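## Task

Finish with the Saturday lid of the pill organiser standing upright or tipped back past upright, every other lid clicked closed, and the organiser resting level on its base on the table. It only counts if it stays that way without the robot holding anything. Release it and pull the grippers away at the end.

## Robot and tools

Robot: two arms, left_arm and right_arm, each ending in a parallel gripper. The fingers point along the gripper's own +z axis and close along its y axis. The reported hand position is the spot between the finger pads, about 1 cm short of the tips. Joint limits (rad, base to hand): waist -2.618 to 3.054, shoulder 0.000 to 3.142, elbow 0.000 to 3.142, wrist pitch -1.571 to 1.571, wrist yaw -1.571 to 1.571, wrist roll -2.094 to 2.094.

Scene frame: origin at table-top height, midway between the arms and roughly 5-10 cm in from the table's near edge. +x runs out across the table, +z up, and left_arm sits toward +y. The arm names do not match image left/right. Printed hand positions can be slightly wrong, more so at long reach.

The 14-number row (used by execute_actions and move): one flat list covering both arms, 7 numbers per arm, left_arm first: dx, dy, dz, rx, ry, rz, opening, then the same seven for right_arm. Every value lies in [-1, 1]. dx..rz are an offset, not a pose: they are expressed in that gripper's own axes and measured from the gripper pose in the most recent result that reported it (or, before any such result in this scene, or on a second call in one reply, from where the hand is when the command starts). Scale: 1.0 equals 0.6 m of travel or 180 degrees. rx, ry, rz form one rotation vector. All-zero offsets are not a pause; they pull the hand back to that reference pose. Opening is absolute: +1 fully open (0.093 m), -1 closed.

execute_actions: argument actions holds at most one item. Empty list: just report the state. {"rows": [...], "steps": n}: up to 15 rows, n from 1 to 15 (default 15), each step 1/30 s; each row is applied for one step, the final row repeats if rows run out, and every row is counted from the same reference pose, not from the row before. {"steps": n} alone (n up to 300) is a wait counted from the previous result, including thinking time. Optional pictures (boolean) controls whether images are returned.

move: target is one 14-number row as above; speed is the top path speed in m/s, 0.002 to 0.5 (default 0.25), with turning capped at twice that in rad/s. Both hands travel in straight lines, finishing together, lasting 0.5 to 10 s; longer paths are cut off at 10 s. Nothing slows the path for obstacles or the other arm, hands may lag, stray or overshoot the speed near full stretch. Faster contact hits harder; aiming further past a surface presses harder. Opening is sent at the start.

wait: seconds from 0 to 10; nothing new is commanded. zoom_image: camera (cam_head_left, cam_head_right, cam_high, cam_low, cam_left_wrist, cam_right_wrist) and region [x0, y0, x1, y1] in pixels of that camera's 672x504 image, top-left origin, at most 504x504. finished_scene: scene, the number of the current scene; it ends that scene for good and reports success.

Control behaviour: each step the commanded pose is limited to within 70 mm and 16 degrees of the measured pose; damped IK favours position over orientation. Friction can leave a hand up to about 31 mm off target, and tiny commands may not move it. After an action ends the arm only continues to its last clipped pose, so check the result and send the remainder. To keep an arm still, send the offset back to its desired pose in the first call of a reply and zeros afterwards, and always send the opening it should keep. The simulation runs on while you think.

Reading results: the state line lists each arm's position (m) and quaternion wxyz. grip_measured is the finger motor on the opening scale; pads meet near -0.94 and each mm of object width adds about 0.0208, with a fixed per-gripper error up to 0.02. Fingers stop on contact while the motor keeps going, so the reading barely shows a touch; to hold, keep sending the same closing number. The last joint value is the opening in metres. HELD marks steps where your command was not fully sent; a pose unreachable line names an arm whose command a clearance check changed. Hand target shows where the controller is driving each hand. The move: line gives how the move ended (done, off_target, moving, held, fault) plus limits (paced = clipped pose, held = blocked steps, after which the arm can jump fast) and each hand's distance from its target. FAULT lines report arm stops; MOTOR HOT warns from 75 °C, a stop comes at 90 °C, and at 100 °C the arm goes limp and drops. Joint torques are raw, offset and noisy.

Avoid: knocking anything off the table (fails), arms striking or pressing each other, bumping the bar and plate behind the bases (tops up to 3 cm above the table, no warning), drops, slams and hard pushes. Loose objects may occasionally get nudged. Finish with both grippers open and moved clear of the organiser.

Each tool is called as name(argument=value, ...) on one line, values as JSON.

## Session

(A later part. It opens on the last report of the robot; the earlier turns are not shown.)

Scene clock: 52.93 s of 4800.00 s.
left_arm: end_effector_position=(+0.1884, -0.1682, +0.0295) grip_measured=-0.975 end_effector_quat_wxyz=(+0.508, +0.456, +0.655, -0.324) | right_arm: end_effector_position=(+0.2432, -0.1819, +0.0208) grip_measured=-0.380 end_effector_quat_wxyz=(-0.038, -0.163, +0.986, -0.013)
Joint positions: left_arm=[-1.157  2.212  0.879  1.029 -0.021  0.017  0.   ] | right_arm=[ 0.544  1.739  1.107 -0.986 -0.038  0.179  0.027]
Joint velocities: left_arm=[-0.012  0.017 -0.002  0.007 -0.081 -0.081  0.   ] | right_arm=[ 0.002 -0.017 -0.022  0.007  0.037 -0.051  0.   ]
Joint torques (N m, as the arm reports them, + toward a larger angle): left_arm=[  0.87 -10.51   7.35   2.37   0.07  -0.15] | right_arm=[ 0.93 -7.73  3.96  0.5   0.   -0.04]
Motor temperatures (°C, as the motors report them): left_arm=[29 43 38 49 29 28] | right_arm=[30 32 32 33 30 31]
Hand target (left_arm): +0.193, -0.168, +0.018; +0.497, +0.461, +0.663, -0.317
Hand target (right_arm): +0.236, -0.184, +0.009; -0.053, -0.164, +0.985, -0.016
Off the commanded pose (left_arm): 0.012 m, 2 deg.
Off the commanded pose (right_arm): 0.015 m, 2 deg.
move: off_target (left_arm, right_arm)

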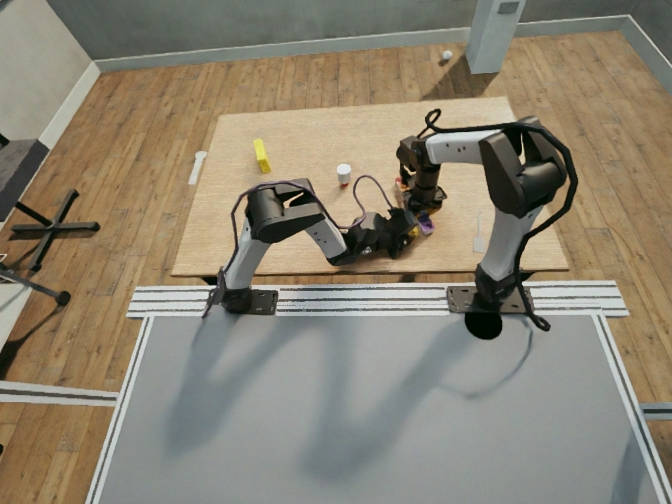

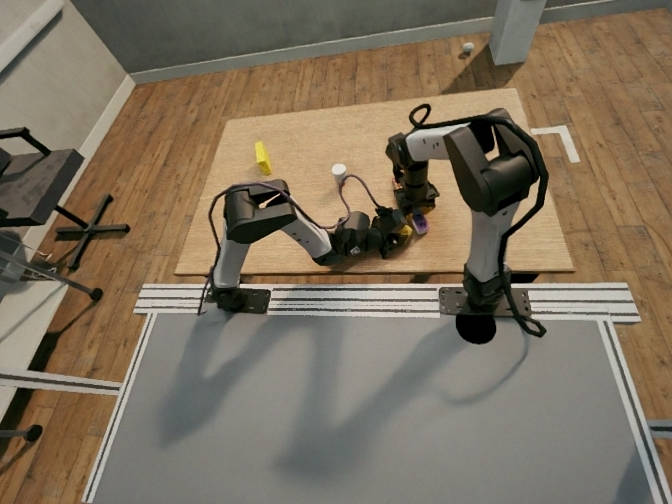

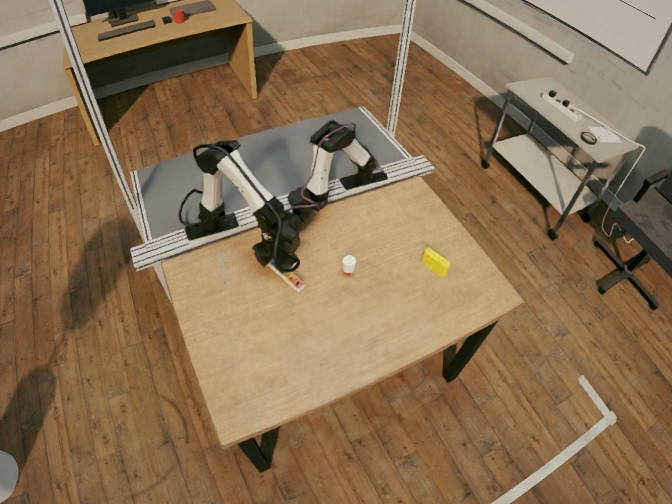

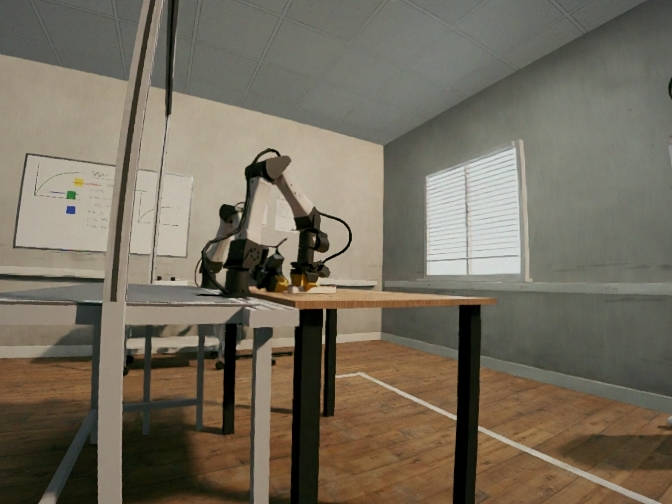

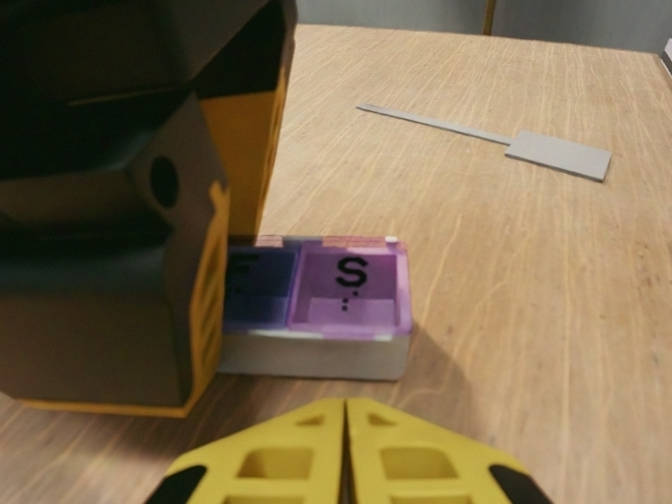

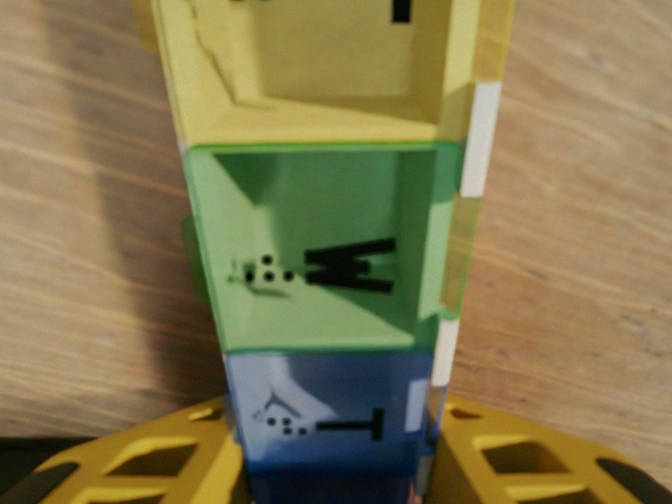

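execute_actions(actions=[{"rows":[[0,0,0,0,0,0,-1,0,0,0,0,0,0,-0.35],[0,0,0,0,0,0,-1,0,0,0,0,0,0,-0.2],[0,0,0,0,0,0,-1,0,0,0,0,0,0,-0.1],[0,0,0,0,0,0,-1,0,0,0,0,0,0,0],[0,0,0,0,0,0,-1,0,0,0,0,0,0,0],[0,0,0,0,0,0,-1,-0.004,0,0,0,0.002,0,0],[0,0,0,0,0,0,-1,-0.008,0,0,0,0.004,0,0],[0,0,0,0,0,0,-1,-0.012,0,0,0,0.006,0,0],[0,0,0,0,0,0,-1,-0.016,0,0,0,0.008,0,0],[0,0,0,0,0,0,-1,-0.02,0,0,0,0.01,0,0]]}])

Scene clock: 54.10 s of 4800.00 s.
left_arm: end_effector_position=(+0.1884, -0.1681, +0.0292) grip_measured=-0.975 end_effector_quat_wxyz=(+0.507, +0.457, +0.655, -0.324) | right_arm: end_effector_position=(+0.2565, -0.1743, +0.0229) grip_measured=-0.002 end_effector_quat_wxyz=(-0.036, -0.164, +0.986, -0.012)
Joint positions: left_arm=[-1.157  2.212  0.879  1.027 -0.021  0.017  0.   ] | right_arm=[ 0.544  1.786  1.176 -1.003 -0.038  0.178  0.045]
Joint velocities: left_arm=[-0.012 -0.017  0.012 -0.037  0.066  0.007  0.   ] | right_arm=[-0.002  0.007 -0.017 -0.007 -0.007 -0.081  0.   ]
Joint torques (N m, as the arm reports them, + toward a larger angle): left_arm=[ -0.26 -12.63   5.6    2.67  -0.06  -0.18] | right_arm=[-0.11 -7.96  7.01  0.08  0.03 -0.1 ]
Motor temperatures (°C, as the motors report them): left_arm=[29 43 38 49 29 28] | right_arm=[30 32 32 33 30 31]
Hand target (left_arm): +0.188, -0.168, +0.029; +0.507, +0.456, +0.655, -0.324
Hand target (right_arm): +0.254, -0.178, +0.020; -0.053, -0.163, +0.985, -0.016
Off the commanded pose (left_arm): 0.000 m, 0 deg.
Off the commanded pose (right_arm): 0.005 m, 2 deg.
Steps of this call (steps 1 to 20: nothing new was sent; steps 21 to 35: all 15 steps of this action). Readings (end_effector_position):
21: left_arm (+0.1884, -0.1681, +0.0292) | right_arm (+0.2432, -0.1819, +0.0208)
22: left_arm (+0.1884, -0.1681, +0.0292) | right_arm (+0.2432, -0.1819, +0.0208)
24: left_arm (+0.1884, -0.1681, +0.0292) | right_arm (+0.2431, -0.1819, +0.0208)
28: left_arm (+0.1884, -0.1681, +0.0292) | right_arm (+0.2442, -0.1812, +0.0217)
35: the state above

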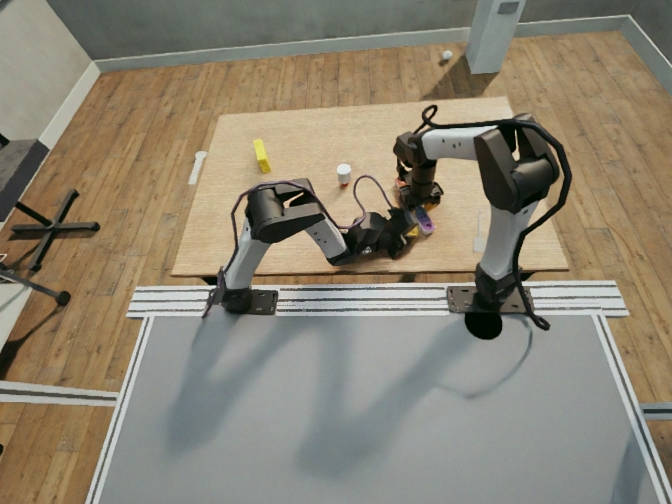

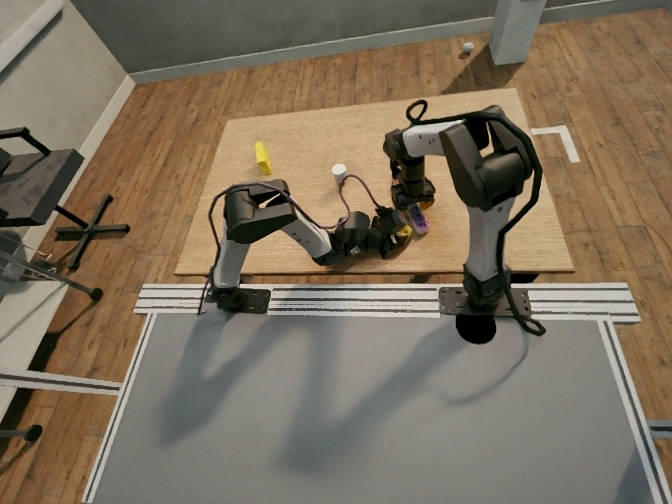

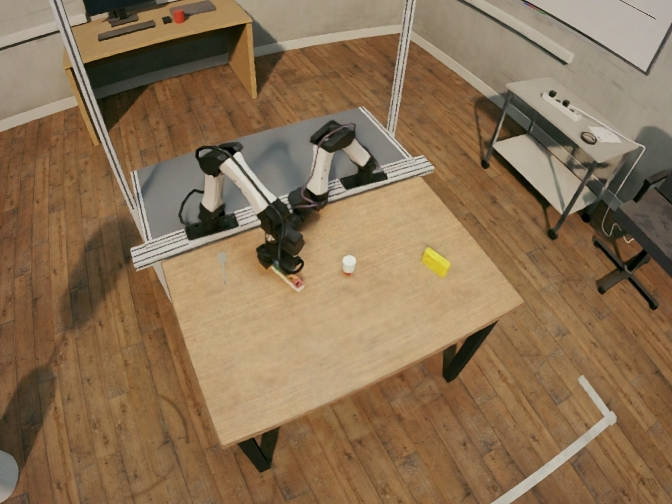

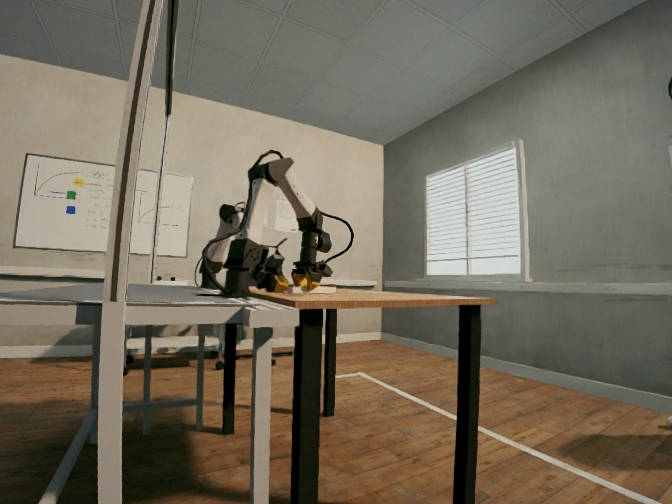

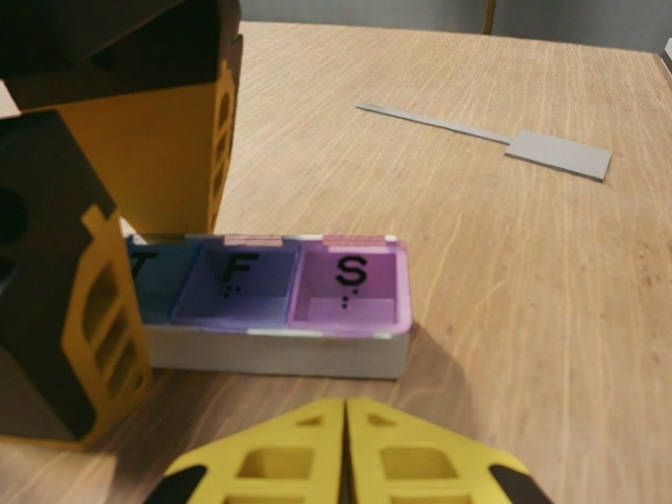

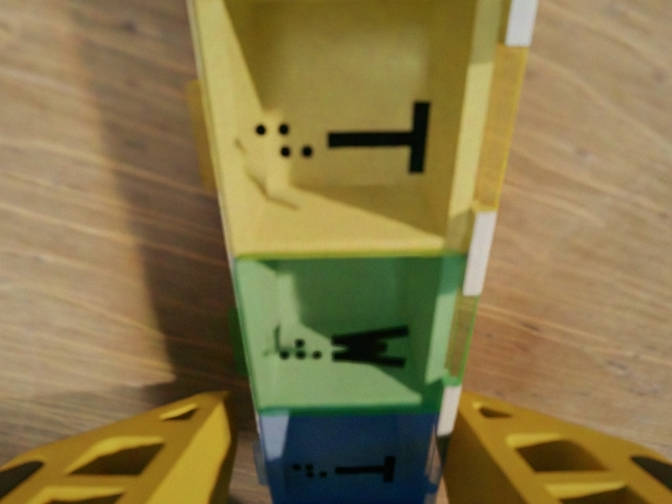

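execute_actions(actions=[{"rows":[[0.01,0,0.004,0,0.006,0,-1,0.008,0,0,0,0.008,0,0],[0.018,0,0.008,0,0.011,0,-1,0.012,0,0,0,0.01,0,0],[0.018,0,0.01,0,0.011,0,-1,0.017,0,0,0,0.013,0,0],[0.018,0,0.012,0,0.011,0,-1,0.017,0,0,0,0.013,0,0],[0.018,0,0.014,0,0.011,0,-1,0.017,0,0,0,0.013,0,0],[0.018,0,0.016,0,0.011,0,-1,0.017,0,0,0,0.013,0,0],[0.018,0,0.018,0,0.011,0,-1,0.017,0,0,0,0.013,0,0],[0.018,0,0.02,0,0.011,0,-1,0.017,0,0,0,0.013,0,-0.06],[0.018,0,0.02,0,0.011,0,-1,0.017,0,0,0,0.013,0,-0.12],[0.018,0,0.02,0,0.011,0,-1,0.017,0,0,0,0.013,0,-0.18],[0.018,0,0.02,0,0.011,0,-1,0.017,0,0,0,0.013,0,-0.25],[0.018,0,0.02,0,0.011,0,-1,0.017,0,0,0,0.013,0,-0.33],[0.018,0,0.02,0,0.011,0,-1,0.017,0,0,0,0.013,0,-0.41],[0.018,0,0.02,0,0.011,0,-1,0.017,0,0,0,0.013,0,-0.5]]}])

Scene clock: 56.27 s of 4800.00 s.
left_arm: end_effector_position=(+0.1909, -0.1745, +0.0291) grip_measured=-0.975 end_effector_quat_wxyz=(+0.508, +0.456, +0.655, -0.324) | right_arm: end_effector_position=(+0.2521, -0.1763, +0.0233) grip_measured=-0.382 end_effector_quat_wxyz=(-0.046, -0.163, +0.985, -0.015)
Joint positions: left_arm=[-1.157  2.229  0.91   1.016 -0.021  0.017  0.   ] | right_arm=[ 0.544  1.786  1.176 -1.023 -0.041  0.178  0.027]
Joint velocities: left_arm=[-0.017  0.007 -0.007  0.037 -0.11   0.022  0.   ] | right_arm=[ 0.007 -0.012  0.002 -0.037  0.022 -0.051  0.   ]
Joint torques (N m, as the arm reports them, + toward a larger angle): left_arm=[  0.01 -10.6    7.35   2.37   0.01  -0.18] | right_arm=[  0.51 -10.13   5.98   0.    -0.01  -0.05]
Motor temperatures (°C, as the motors report them): left_arm=[29 44 38 49 29 28] | right_arm=[30 32 32 32 30 31]
Hand target (left_arm): +0.192, -0.175, +0.016; +0.496, +0.462, +0.664, -0.316
Hand target (right_arm): +0.247, -0.178, +0.024; -0.056, -0.163, +0.985, -0.016
Off the commanded pose (left_arm): 0.014 m, 2 deg.
Off the commanded pose (right_arm): 0.005 m, 1 deg.
Steps of this call (steps 1 to 50: nothing new was sent; steps 51 to 65: all 15 steps of this action). Readings (end_effector_position):
51: left_arm (+0.1884, -0.1681, +0.0292) | right_arm (+0.2547, -0.1753, +0.0231)
52: left_arm (+0.1884, -0.1681, +0.0291) | right_arm (+0.2547, -0.1753, +0.0231)
54: left_arm (+0.1884, -0.1679, +0.0287) | right_arm (+0.2539, -0.1756, +0.0231)
58: left_arm (+0.1900, -0.1721, +0.0291) | right_arm (+0.2526, -0.1762, +0.0233)
65: the state above

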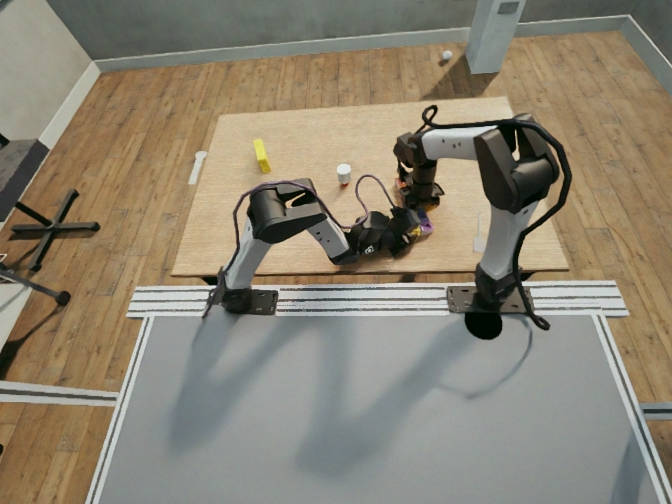

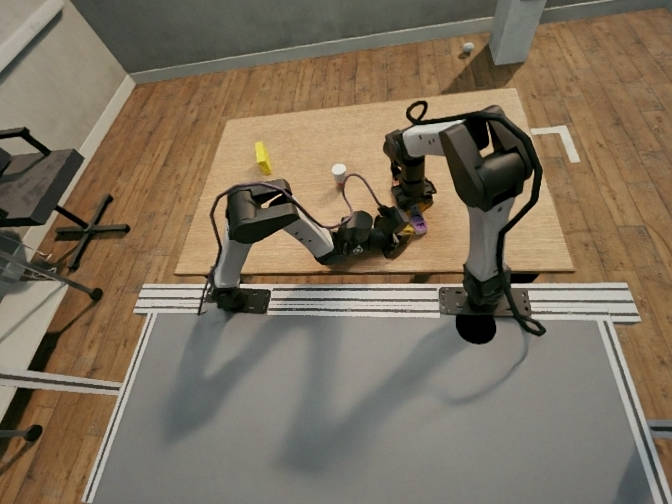

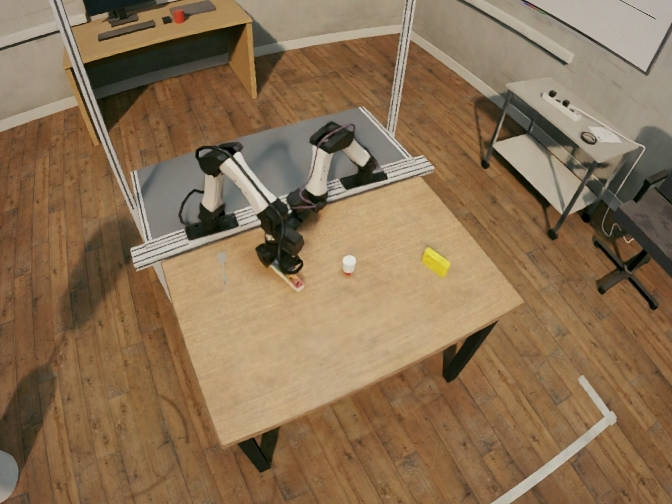

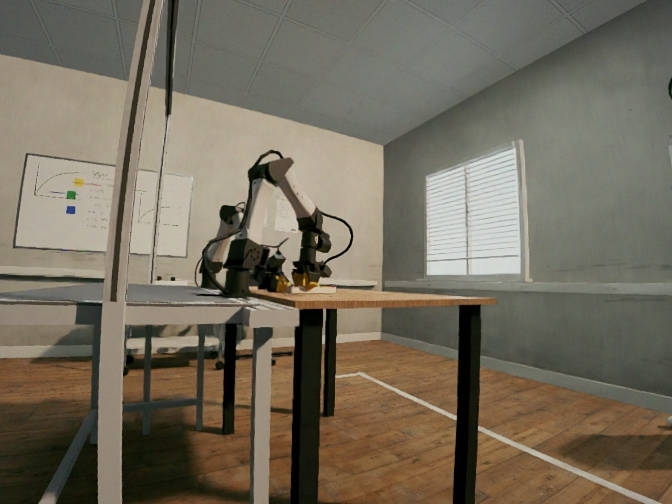

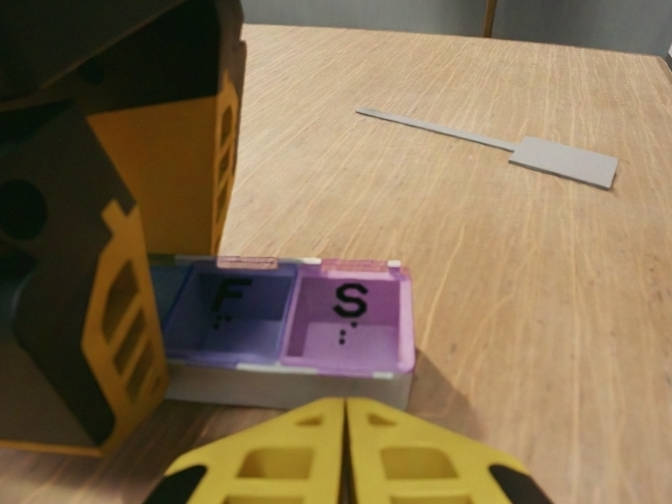

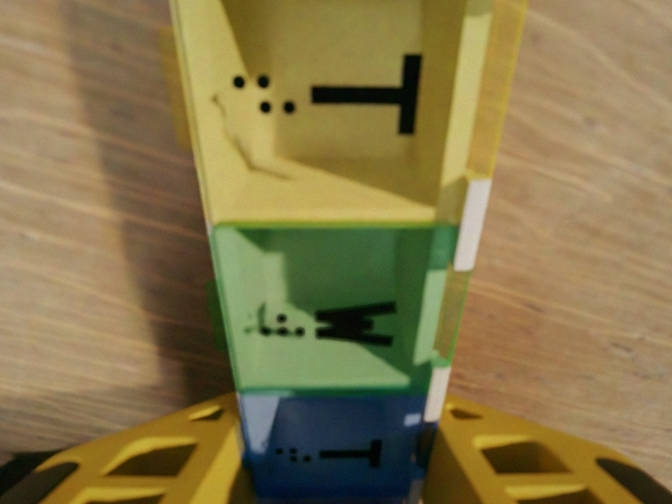

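execute_actions(actions=[{"rows":[[0.021,0,0.009,0,0.012,0,-1,0.008,-0.001,0.01,0.001,0.008,0,-0.5],[0.021,0,0.01,0,0.012,0,-1,0.011,-0.002,0.02,0.002,0.012,0,-0.5],[0.021,0,0.011,0,0.012,0,-1,0.014,-0.002,0.03,0.003,0.016,0,-0.5],[0.021,0,0.012,0,0.012,0,-1,0.018,-0.003,0.04,0.004,0.02,0,-0.5],[0.021,0,0.013,0,0.012,0,-1,0.021,-0.004,0.05,0.004,0.024,0.001,-0.5],[0.021,0,0.014,0,0.012,0,-1,0.024,-0.004,0.06,0.005,0.028,0.002,-0.5],[0.021,0,0.016,0,0.012,0,-1,0.028,-0.005,0.07,0.006,0.032,0.003,-0.5],[0.021,0,0.017,0,0.012,0,-1,0.031,-0.006,0.08,0.007,0.036,0.004,-0.5],[0.021,0,0.018,0,0.012,0,-1,0.034,-0.006,0.09,0.008,0.04,0.005,-0.5],[0.021,0,0.02,0,0.012,0,-1,0.038,-0.007,0.1,0.008,0.044,0.006,-0.5],[0.021,0,0.021,0,0.012,0,-1,0.041,-0.008,0.108,0.009,0.048,0.006,-0.5]]}])

Scene clock: 58.07 s of 4800.00 s.
left_arm: end_effector_position=(+0.1925, -0.1786, +0.0294) grip_measured=-0.975 end_effector_quat_wxyz=(+0.510, +0.455, +0.654, -0.325) | right_arm: end_effector_position=(+0.2508, -0.1771, +0.0205) grip_measured=-0.382 end_effector_quat_wxyz=(-0.047, -0.162, +0.986, -0.015)
Joint positions: left_arm=[-1.157  2.24   0.929  1.012 -0.021  0.017  0.   ] | right_arm=[ 0.544  1.787  1.165 -1.013 -0.041  0.18   0.027]
Joint velocities: left_arm=[-0.017  0.002 -0.012 -0.051 -0.066  0.022  0.   ] | right_arm=[-0.007 -0.012  0.002 -0.037  0.037 -0.066 -0.   ]
Joint torques (N m, as the arm reports them, + toward a larger angle): left_arm=[ 0.16 -9.97  8.4   2.2  -0.06 -0.21] | right_arm=[ 0.95  0.16 -0.75  0.96  0.15  0.1 ]
Motor temperatures (°C, as the motors report them): left_arm=[29 44 38 49 29 28] | right_arm=[30 33 32 32 30 31]
Hand target (left_arm): +0.194, -0.181, +0.014; +0.496, +0.462, +0.664, -0.316
Hand target (right_arm): +0.221, -0.195, -0.028; -0.117, -0.153, +0.980, -0.043
Off the commanded pose (left_arm): 0.016 m, 2 deg.
Off the commanded pose (right_arm): 0.066 m, 9 deg.
Steps of this call (steps 1 to 39: nothing new was sent; steps 40 to 54: all 15 steps of this action). Readings (end_effector_position):
40: left_arm (+0.1909, -0.1745, +0.0291) | right_arm (+0.2521, -0.1763, +0.0233)
41: left_arm (+0.1909, -0.1745, +0.0291) | right_arm (+0.2521, -0.1763, +0.0233)
43: left_arm (+0.1909, -0.1745, +0.0291) | right_arm (+0.2517, -0.1765, +0.0226)
47: left_arm (+0.1920, -0.1775, +0.0294) | right_arm (+0.2512, -0.1769, +0.0213)
54: the state above

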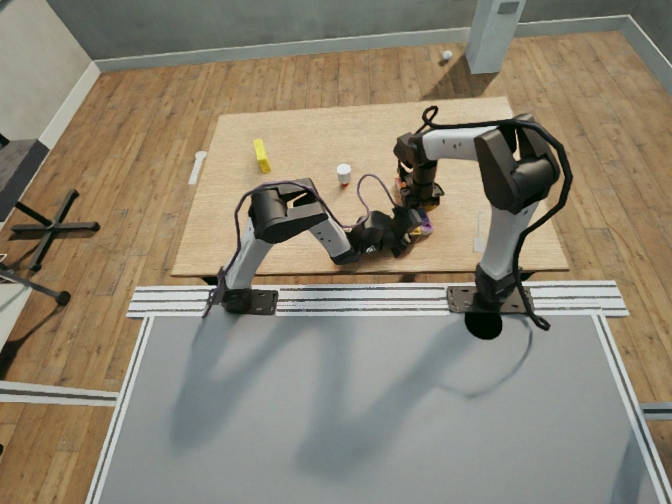

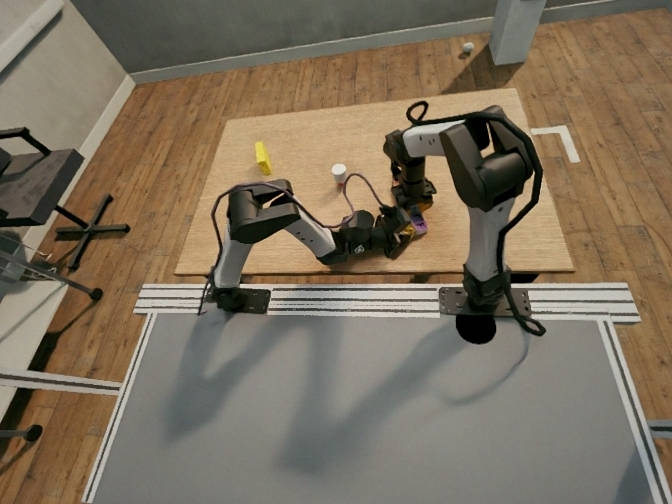

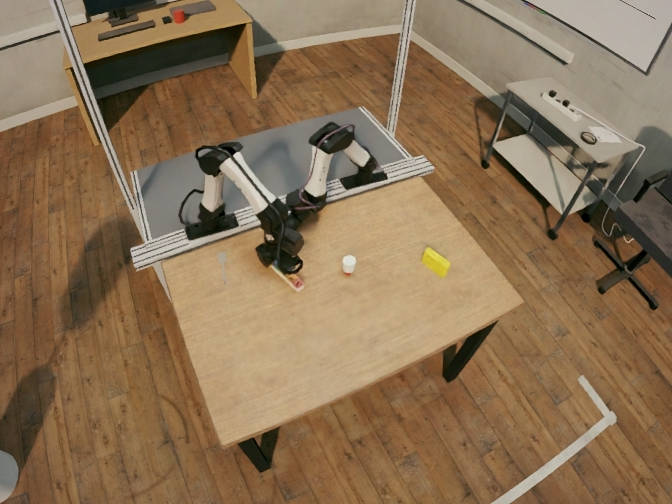

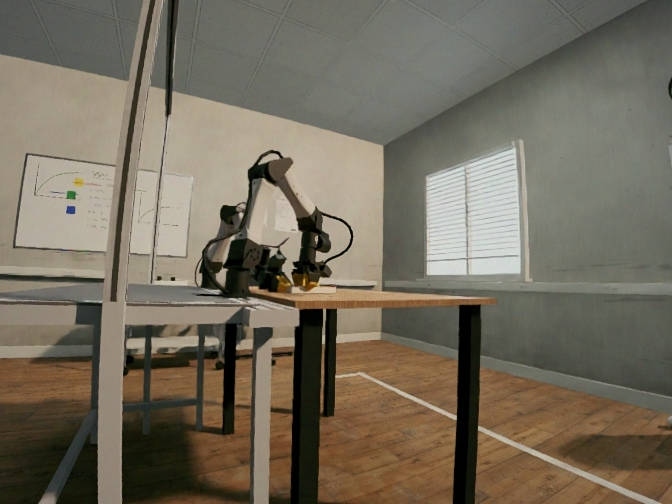

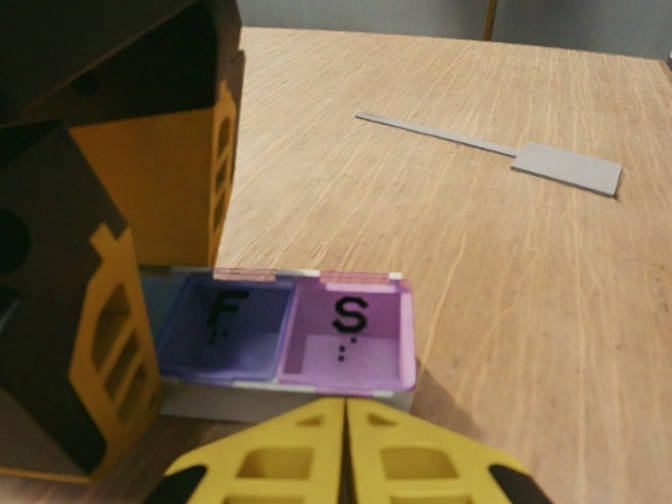

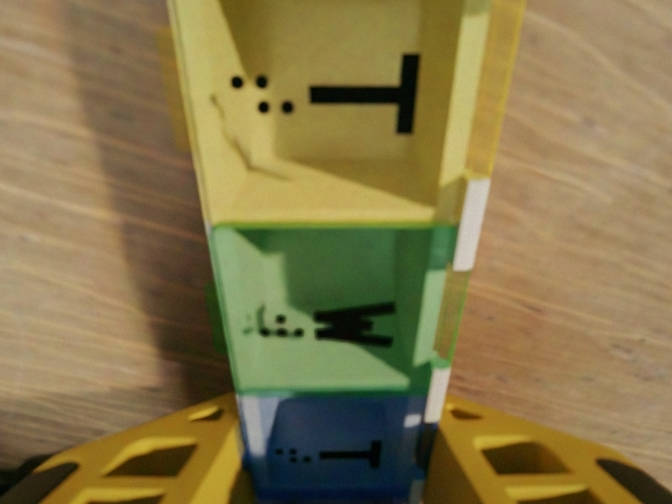

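execute_actions(actions=[{"rows":[[0.016,0,0.011,0,0.007,0,-1,0.038,-0.007,0.11,0.009,0.046,0.007,-0.5],[0.011,0,0.01,0,0.002,0,-1,0.038,-0.007,0.11,0.009,0.046,0.007,-0.5],[0.006,0,0.009,0,-0.004,0,-1,0.038,-0.007,0.11,0.009,0.046,0.007,-0.5],[0.001,0,0.008,0,-0.01,0.002,-1,0.038,-0.007,0.11,0.009,0.046,0.007,-0.5],[-0.004,0,0.007,0,-0.016,0.004,-1,0.038,-0.007,0.11,0.009,0.046,0.007,-0.5],[-0.009,0,0.006,0,-0.022,0.006,-1,0.038,-0.007,0.11,0.009,0.046,0.007,-0.5],[-0.014,0,0.005,0,-0.028,0.008,-1,0.038,-0.007,0.11,0.009,0.046,0.007,-0.5],[-0.019,0,0.004,0,-0.034,0.01,-1,0.038,-0.007,0.11,0.009,0.046,0.007,-0.5],[-0.024,0,0.004,0,-0.04,0.012,-1,0.038,-0.007,0.11,0.009,0.046,0.007,-0.5],[-0.029,0,0.003,0,-0.045,0.013,-1,0.038,-0.007,0.11,0.009,0.046,0.007,-0.5],[-0.034,0,0.003,0,-0.05,0.014,-1,0.038,-0.007,0.11,0.009,0.046,0.007,-0.5],[-0.038,0,0.003,0,-0.056,0.015,-1,0.038,-0.007,0.11,0.009,0.046,0.007,-0.5]]}], pictures=false)

execute_actions(actions=[{"steps":8}])

Scene clock: 59.90 s of 4800.00 s.
left_arm: end_effector_position=(+0.1930, -0.1809, +0.0355) grip_measured=-0.975 end_effector_quat_wxyz=(+0.536, +0.449, +0.630, -0.336) | right_arm: end_effector_position=(+0.2513, -0.1783, +0.0199) grip_measured=-0.382 end_effector_quat_wxyz=(-0.045, -0.162, +0.986, -0.019)
Joint positions: left_arm=[-1.157  2.276  0.923  1.127 -0.019  0.038  0.   ] | right_arm=[ 0.545  1.787  1.163 -1.011 -0.033  0.182  0.027]
Joint velocities: left_arm=[ 0.017  0.134 -0.022  0.403 -0.037  0.11   0.   ] | right_arm=[ 0.022 -0.007  0.002  0.022  0.007 -0.066  0.   ]
Joint torques (N m, as the arm reports them, + toward a larger angle): left_arm=[  0.1  -11.29   5.95   3.3    0.04  -0.06] | right_arm=[ 1.17  0.34 -1.43  1.12 -0.01  0.19]
Motor temperatures (°C, as the motors report them): left_arm=[29 44 39 49 29 28] | right_arm=[30 32 32 32 30 31]
Hand target (left_arm): +0.194, -0.185, +0.051; +0.571, +0.441, +0.598, -0.349
Hand target (right_arm): +0.220, -0.195, -0.031; -0.116, -0.150, +0.981, -0.044
Off the commanded pose (left_arm): 0.016 m, 6 deg.
Off the commanded pose (right_arm): 0.069 m, 9 deg.
Steps of this call (steps 1 to 40: nothing new was sent; steps 41 to 55: all 15 steps of this action). Readings (end_effector_position):
41: left_arm (+0.1925, -0.1786, +0.0294) | right_arm (+0.2507, -0.1772, +0.0201)
42: left_arm (+0.1925, -0.1786, +0.0294) | right_arm (+0.2507, -0.1772, +0.0200)
44: left_arm (+0.1926, -0.1788, +0.0300) | right_arm (+0.2507, -0.1772, +0.0200)
48: left_arm (+0.1927, -0.1794, +0.0310) | right_arm (+0.2509, -0.1775, +0.0200)
55: the state above

Scene clock: 60.17 s of 4800.00 s.
left_arm: end_effector_position=(+0.1933, -0.1816, +0.0374) grip_measured=-0.975 end_effector_quat_wxyz=(+0.546, +0.450, +0.622, -0.337) | right_arm: end_effector_position=(+0.2514, -0.1786, +0.0199) grip_measured=-0.382 end_effector_quat_wxyz=(-0.045, -0.163, +0.985, -0.020)
Joint positions: left_arm=[-1.157  2.288  0.923  1.161 -0.019  0.052  0.   ] | right_arm=[ 0.545  1.787  1.163 -1.011 -0.031  0.18   0.027]
Joint velocities: left_arm=[-0.002  0.002  0.002  0.066  0.037  0.051  0.   ] | right_arm=[-0.007 -0.022 -0.002 -0.007  0.007 -0.022 -0.   ]
Joint torques (N m, as the arm reports them, + toward a larger angle): left_arm=[ -0.1  -11.73   6.21   3.5   -0.06   0.01] | right_arm=[ 1.22  0.39 -1.51  1.13  0.04  0.14]
Motor temperatures (°C, as the motors report them): left_arm=[29 44 39 49 29 28] | right_arm=[30 32 32 32 30 31]
Hand target (left_arm): +0.194, -0.185, +0.051; +0.571, +0.441, +0.598, -0.349
Hand target (right_arm): +0.220, -0.195, -0.031; -0.116, -0.150, +0.981, -0.044
Off the commanded pose (left_arm): 0.014 m, 5 deg.
Off the commanded pose (right_arm): 0.069 m, 9 deg.
Steps of this call (steps 1 to 8: nothing new was sent). Readings (end_effector_position):
1: left_arm (+0.1931, -0.1811, +0.0359) | right_arm (+0.2514, -0.1784, +0.0199)
2: left_arm (+0.1932, -0.1813, +0.0364) | right_arm (+0.2514, -0.1785, +0.0199)
4: left_arm (+0.1932, -0.1815, +0.0370) | right_arm (+0.2514, -0.1785, +0.0199)
8: the state above

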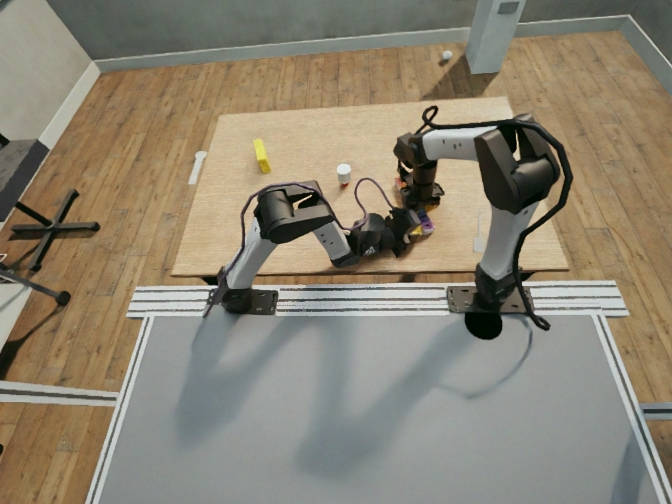

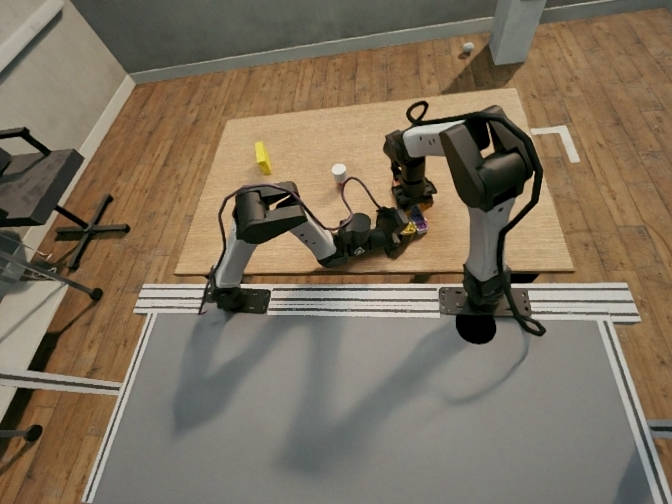

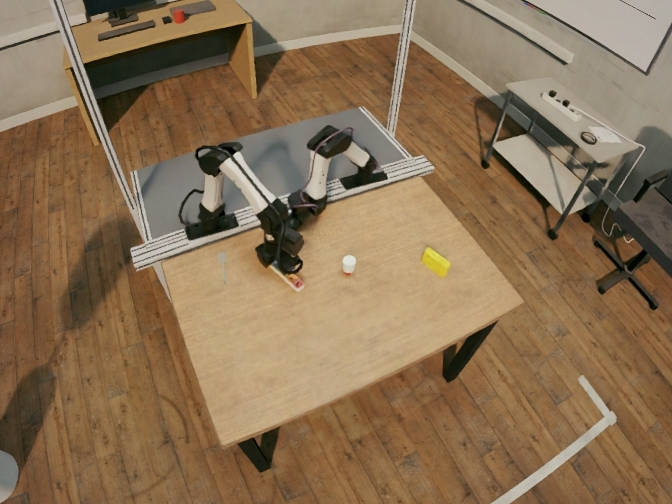

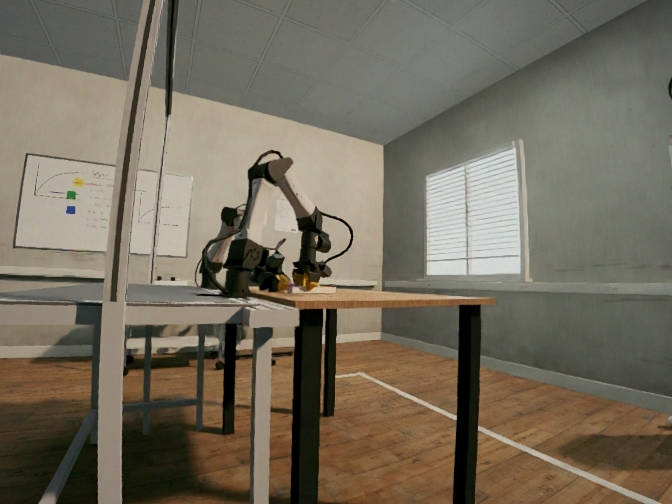

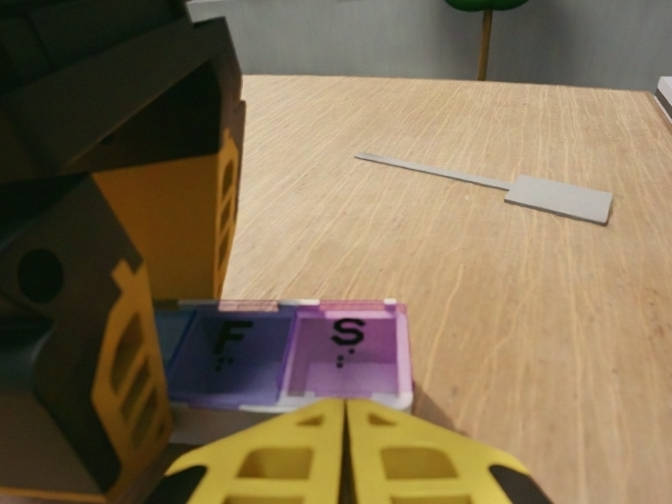

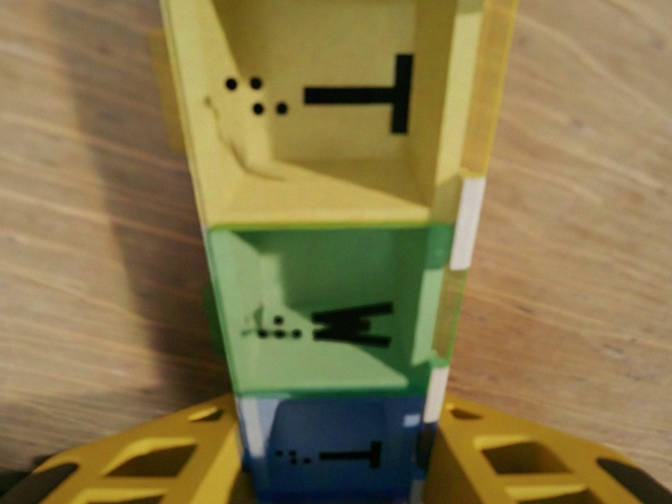

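execute_actions(actions=[{"rows":[[-0.024,0,0.003,0,-0.026,0,-1,0.036,-0.007,0.105,0.008,0.044,0.007,-0.5],[-0.025,0,0.003,0,-0.027,0,-1,0.034,-0.006,0.1,0.007,0.042,0.007,-0.5],[-0.026,0,0.003,0,-0.028,0,-1,0.032,-0.006,0.094,0.006,0.04,0.007,-0.5],[-0.027,0,0.004,0,-0.029,0,-1,0.03,-0.005,0.088,0.005,0.037,0.007,-0.5],[-0.028,0,0.004,0,-0.03,0,-1,0.028,-0.005,0.082,0.005,0.035,0.007,-0.5],[-0.029,0,0.004,0,-0.031,0,-1,0.026,-0.004,0.076,0.004,0.032,0.007,-0.5],[-0.03,0,0.004,0,-0.032,0,-1,0.024,-0.004,0.07,0.004,0.03,0.007,-0.5],[-0.031,0,0.004,0,-0.033,0,-1,0.022,-0.003,0.064,0.003,0.027,0.007,-0.5]],"steps":13}])

zoom_image(camera="cam_low", region=[250,250,360,310])

Scene clock: 62.17 s of 4800.00 s.
left_arm: end_effector_position=(+0.1935, -0.1821, +0.0386) grip_measured=-0.975 end_effector_quat_wxyz=(+0.552, +0.446, +0.617, -0.342) | right_arm: end_effector_position=(+0.2516, -0.1788, +0.0202) grip_measured=-0.382 end_effector_quat_wxyz=(-0.044, -0.164, +0.985, -0.020)
Joint positions: left_arm=[-1.157  2.3    0.923  1.193 -0.019  0.051  0.   ] | right_arm=[ 0.545  1.786  1.163 -1.011 -0.029  0.178  0.027]
Joint velocities: left_arm=[-0.002  0.007 -0.017 -0.022 -0.007 -0.007  0.   ] | right_arm=[-0.007 -0.002 -0.012  0.066  0.007  0.051 -0.   ]
Joint torques (N m, as the arm reports them, + toward a larger angle): left_arm=[ -0.18 -11.87   6.47   3.51   0.01  -0.15] | right_arm=[ 0.8  -3.57  1.29  0.88  0.07  0.18]
Motor temperatures (°C, as the motors report them): left_arm=[29 45 38 50 29 28] | right_arm=[30 32 32 33 30 31]
Hand target (left_arm): +0.194, -0.187, +0.055; +0.577, +0.432, +0.593, -0.359
Hand target (right_arm): +0.235, -0.188, -0.013; -0.086, -0.151, +0.984, -0.033
Off the commanded pose (left_arm): 0.017 m, 5 deg.
Off the commanded pose (right_arm): 0.041 m, 5 deg.
Steps of this call (steps 1 to 47: nothing new was sent; steps 48 to 60: all 13 steps of this action). Readings (end_effector_position):
48: left_arm (+0.1933, -0.1816, +0.0374) | right_arm (+0.2515, -0.1786, +0.0199)
49: left_arm (+0.1933, -0.1816, +0.0373) | right_arm (+0.2515, -0.1786, +0.0199)
51: left_arm (+0.1933, -0.1818, +0.0377) | right_arm (+0.2514, -0.1787, +0.0199)
55: left_arm (+0.1934, -0.1820, +0.0383) | right_arm (+0.2516, -0.1788, +0.0202)
60: the state above

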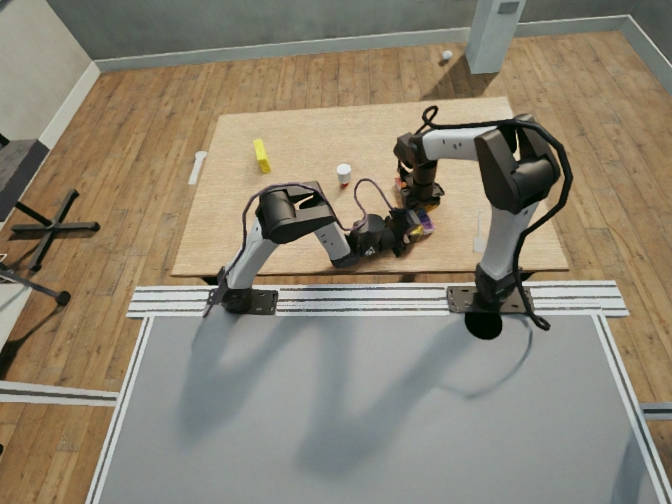

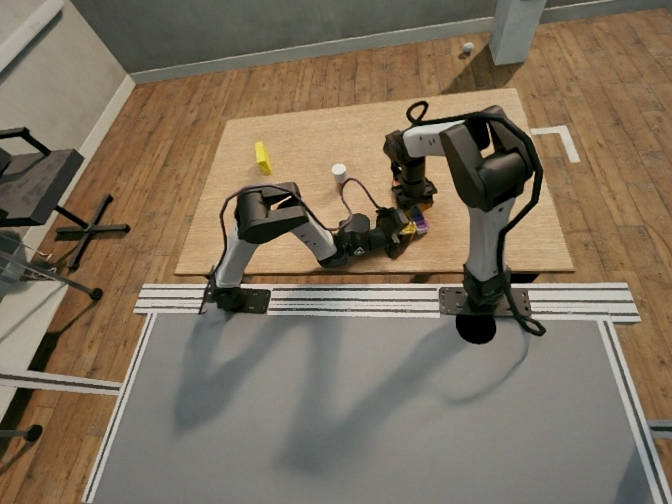

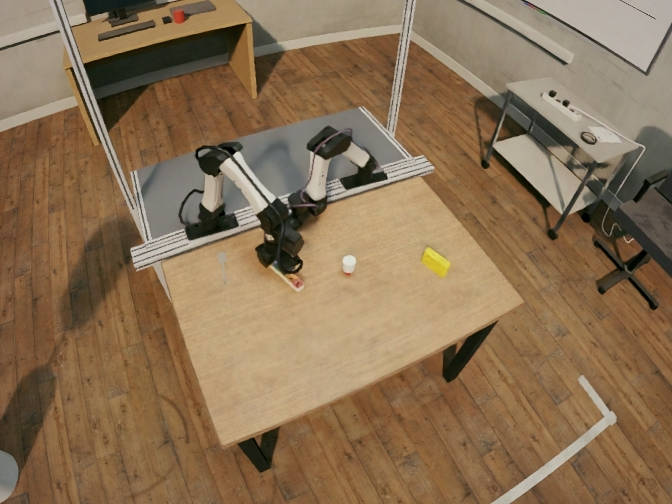

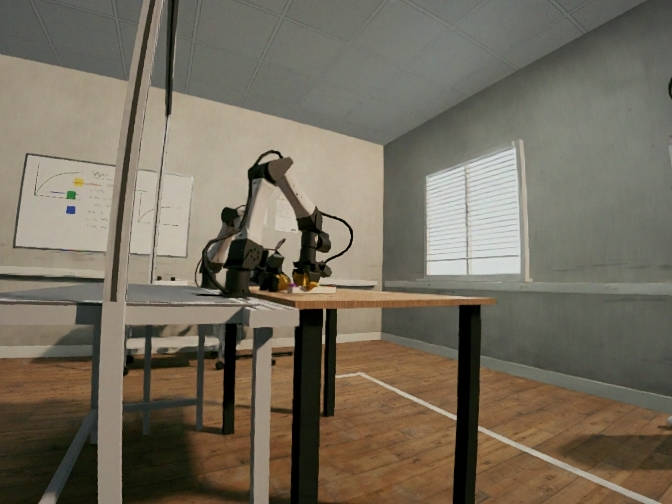

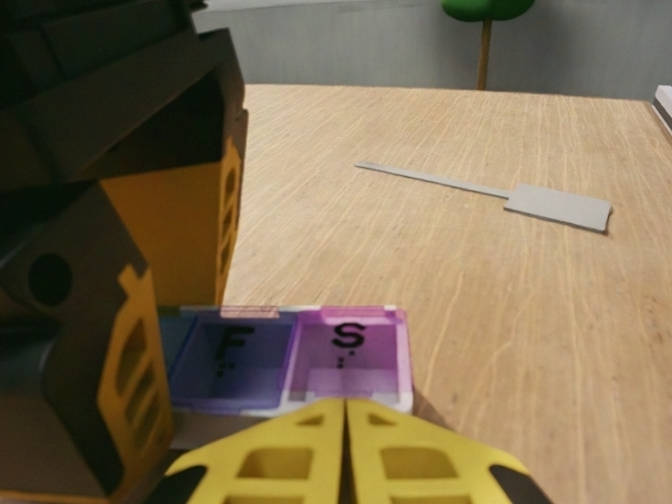

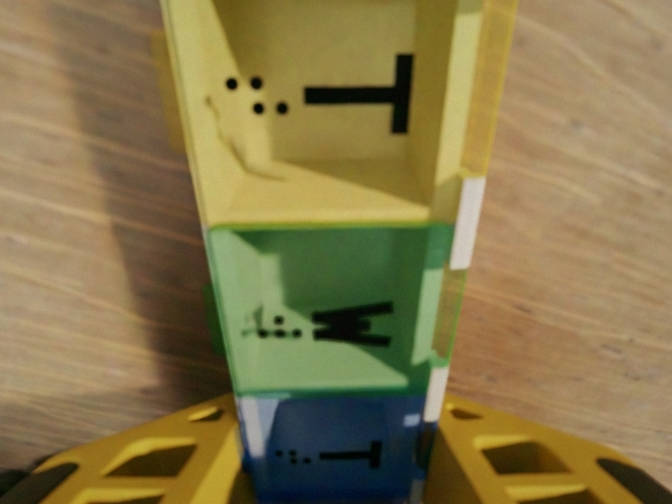

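Region (250, 250, 360, 310) of cam_low's 672x504 image, scaled by 4.582, with more detail than that image has; it fills the top 275 rows of this view, and the rest is white.

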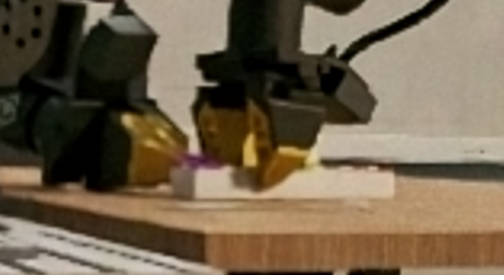

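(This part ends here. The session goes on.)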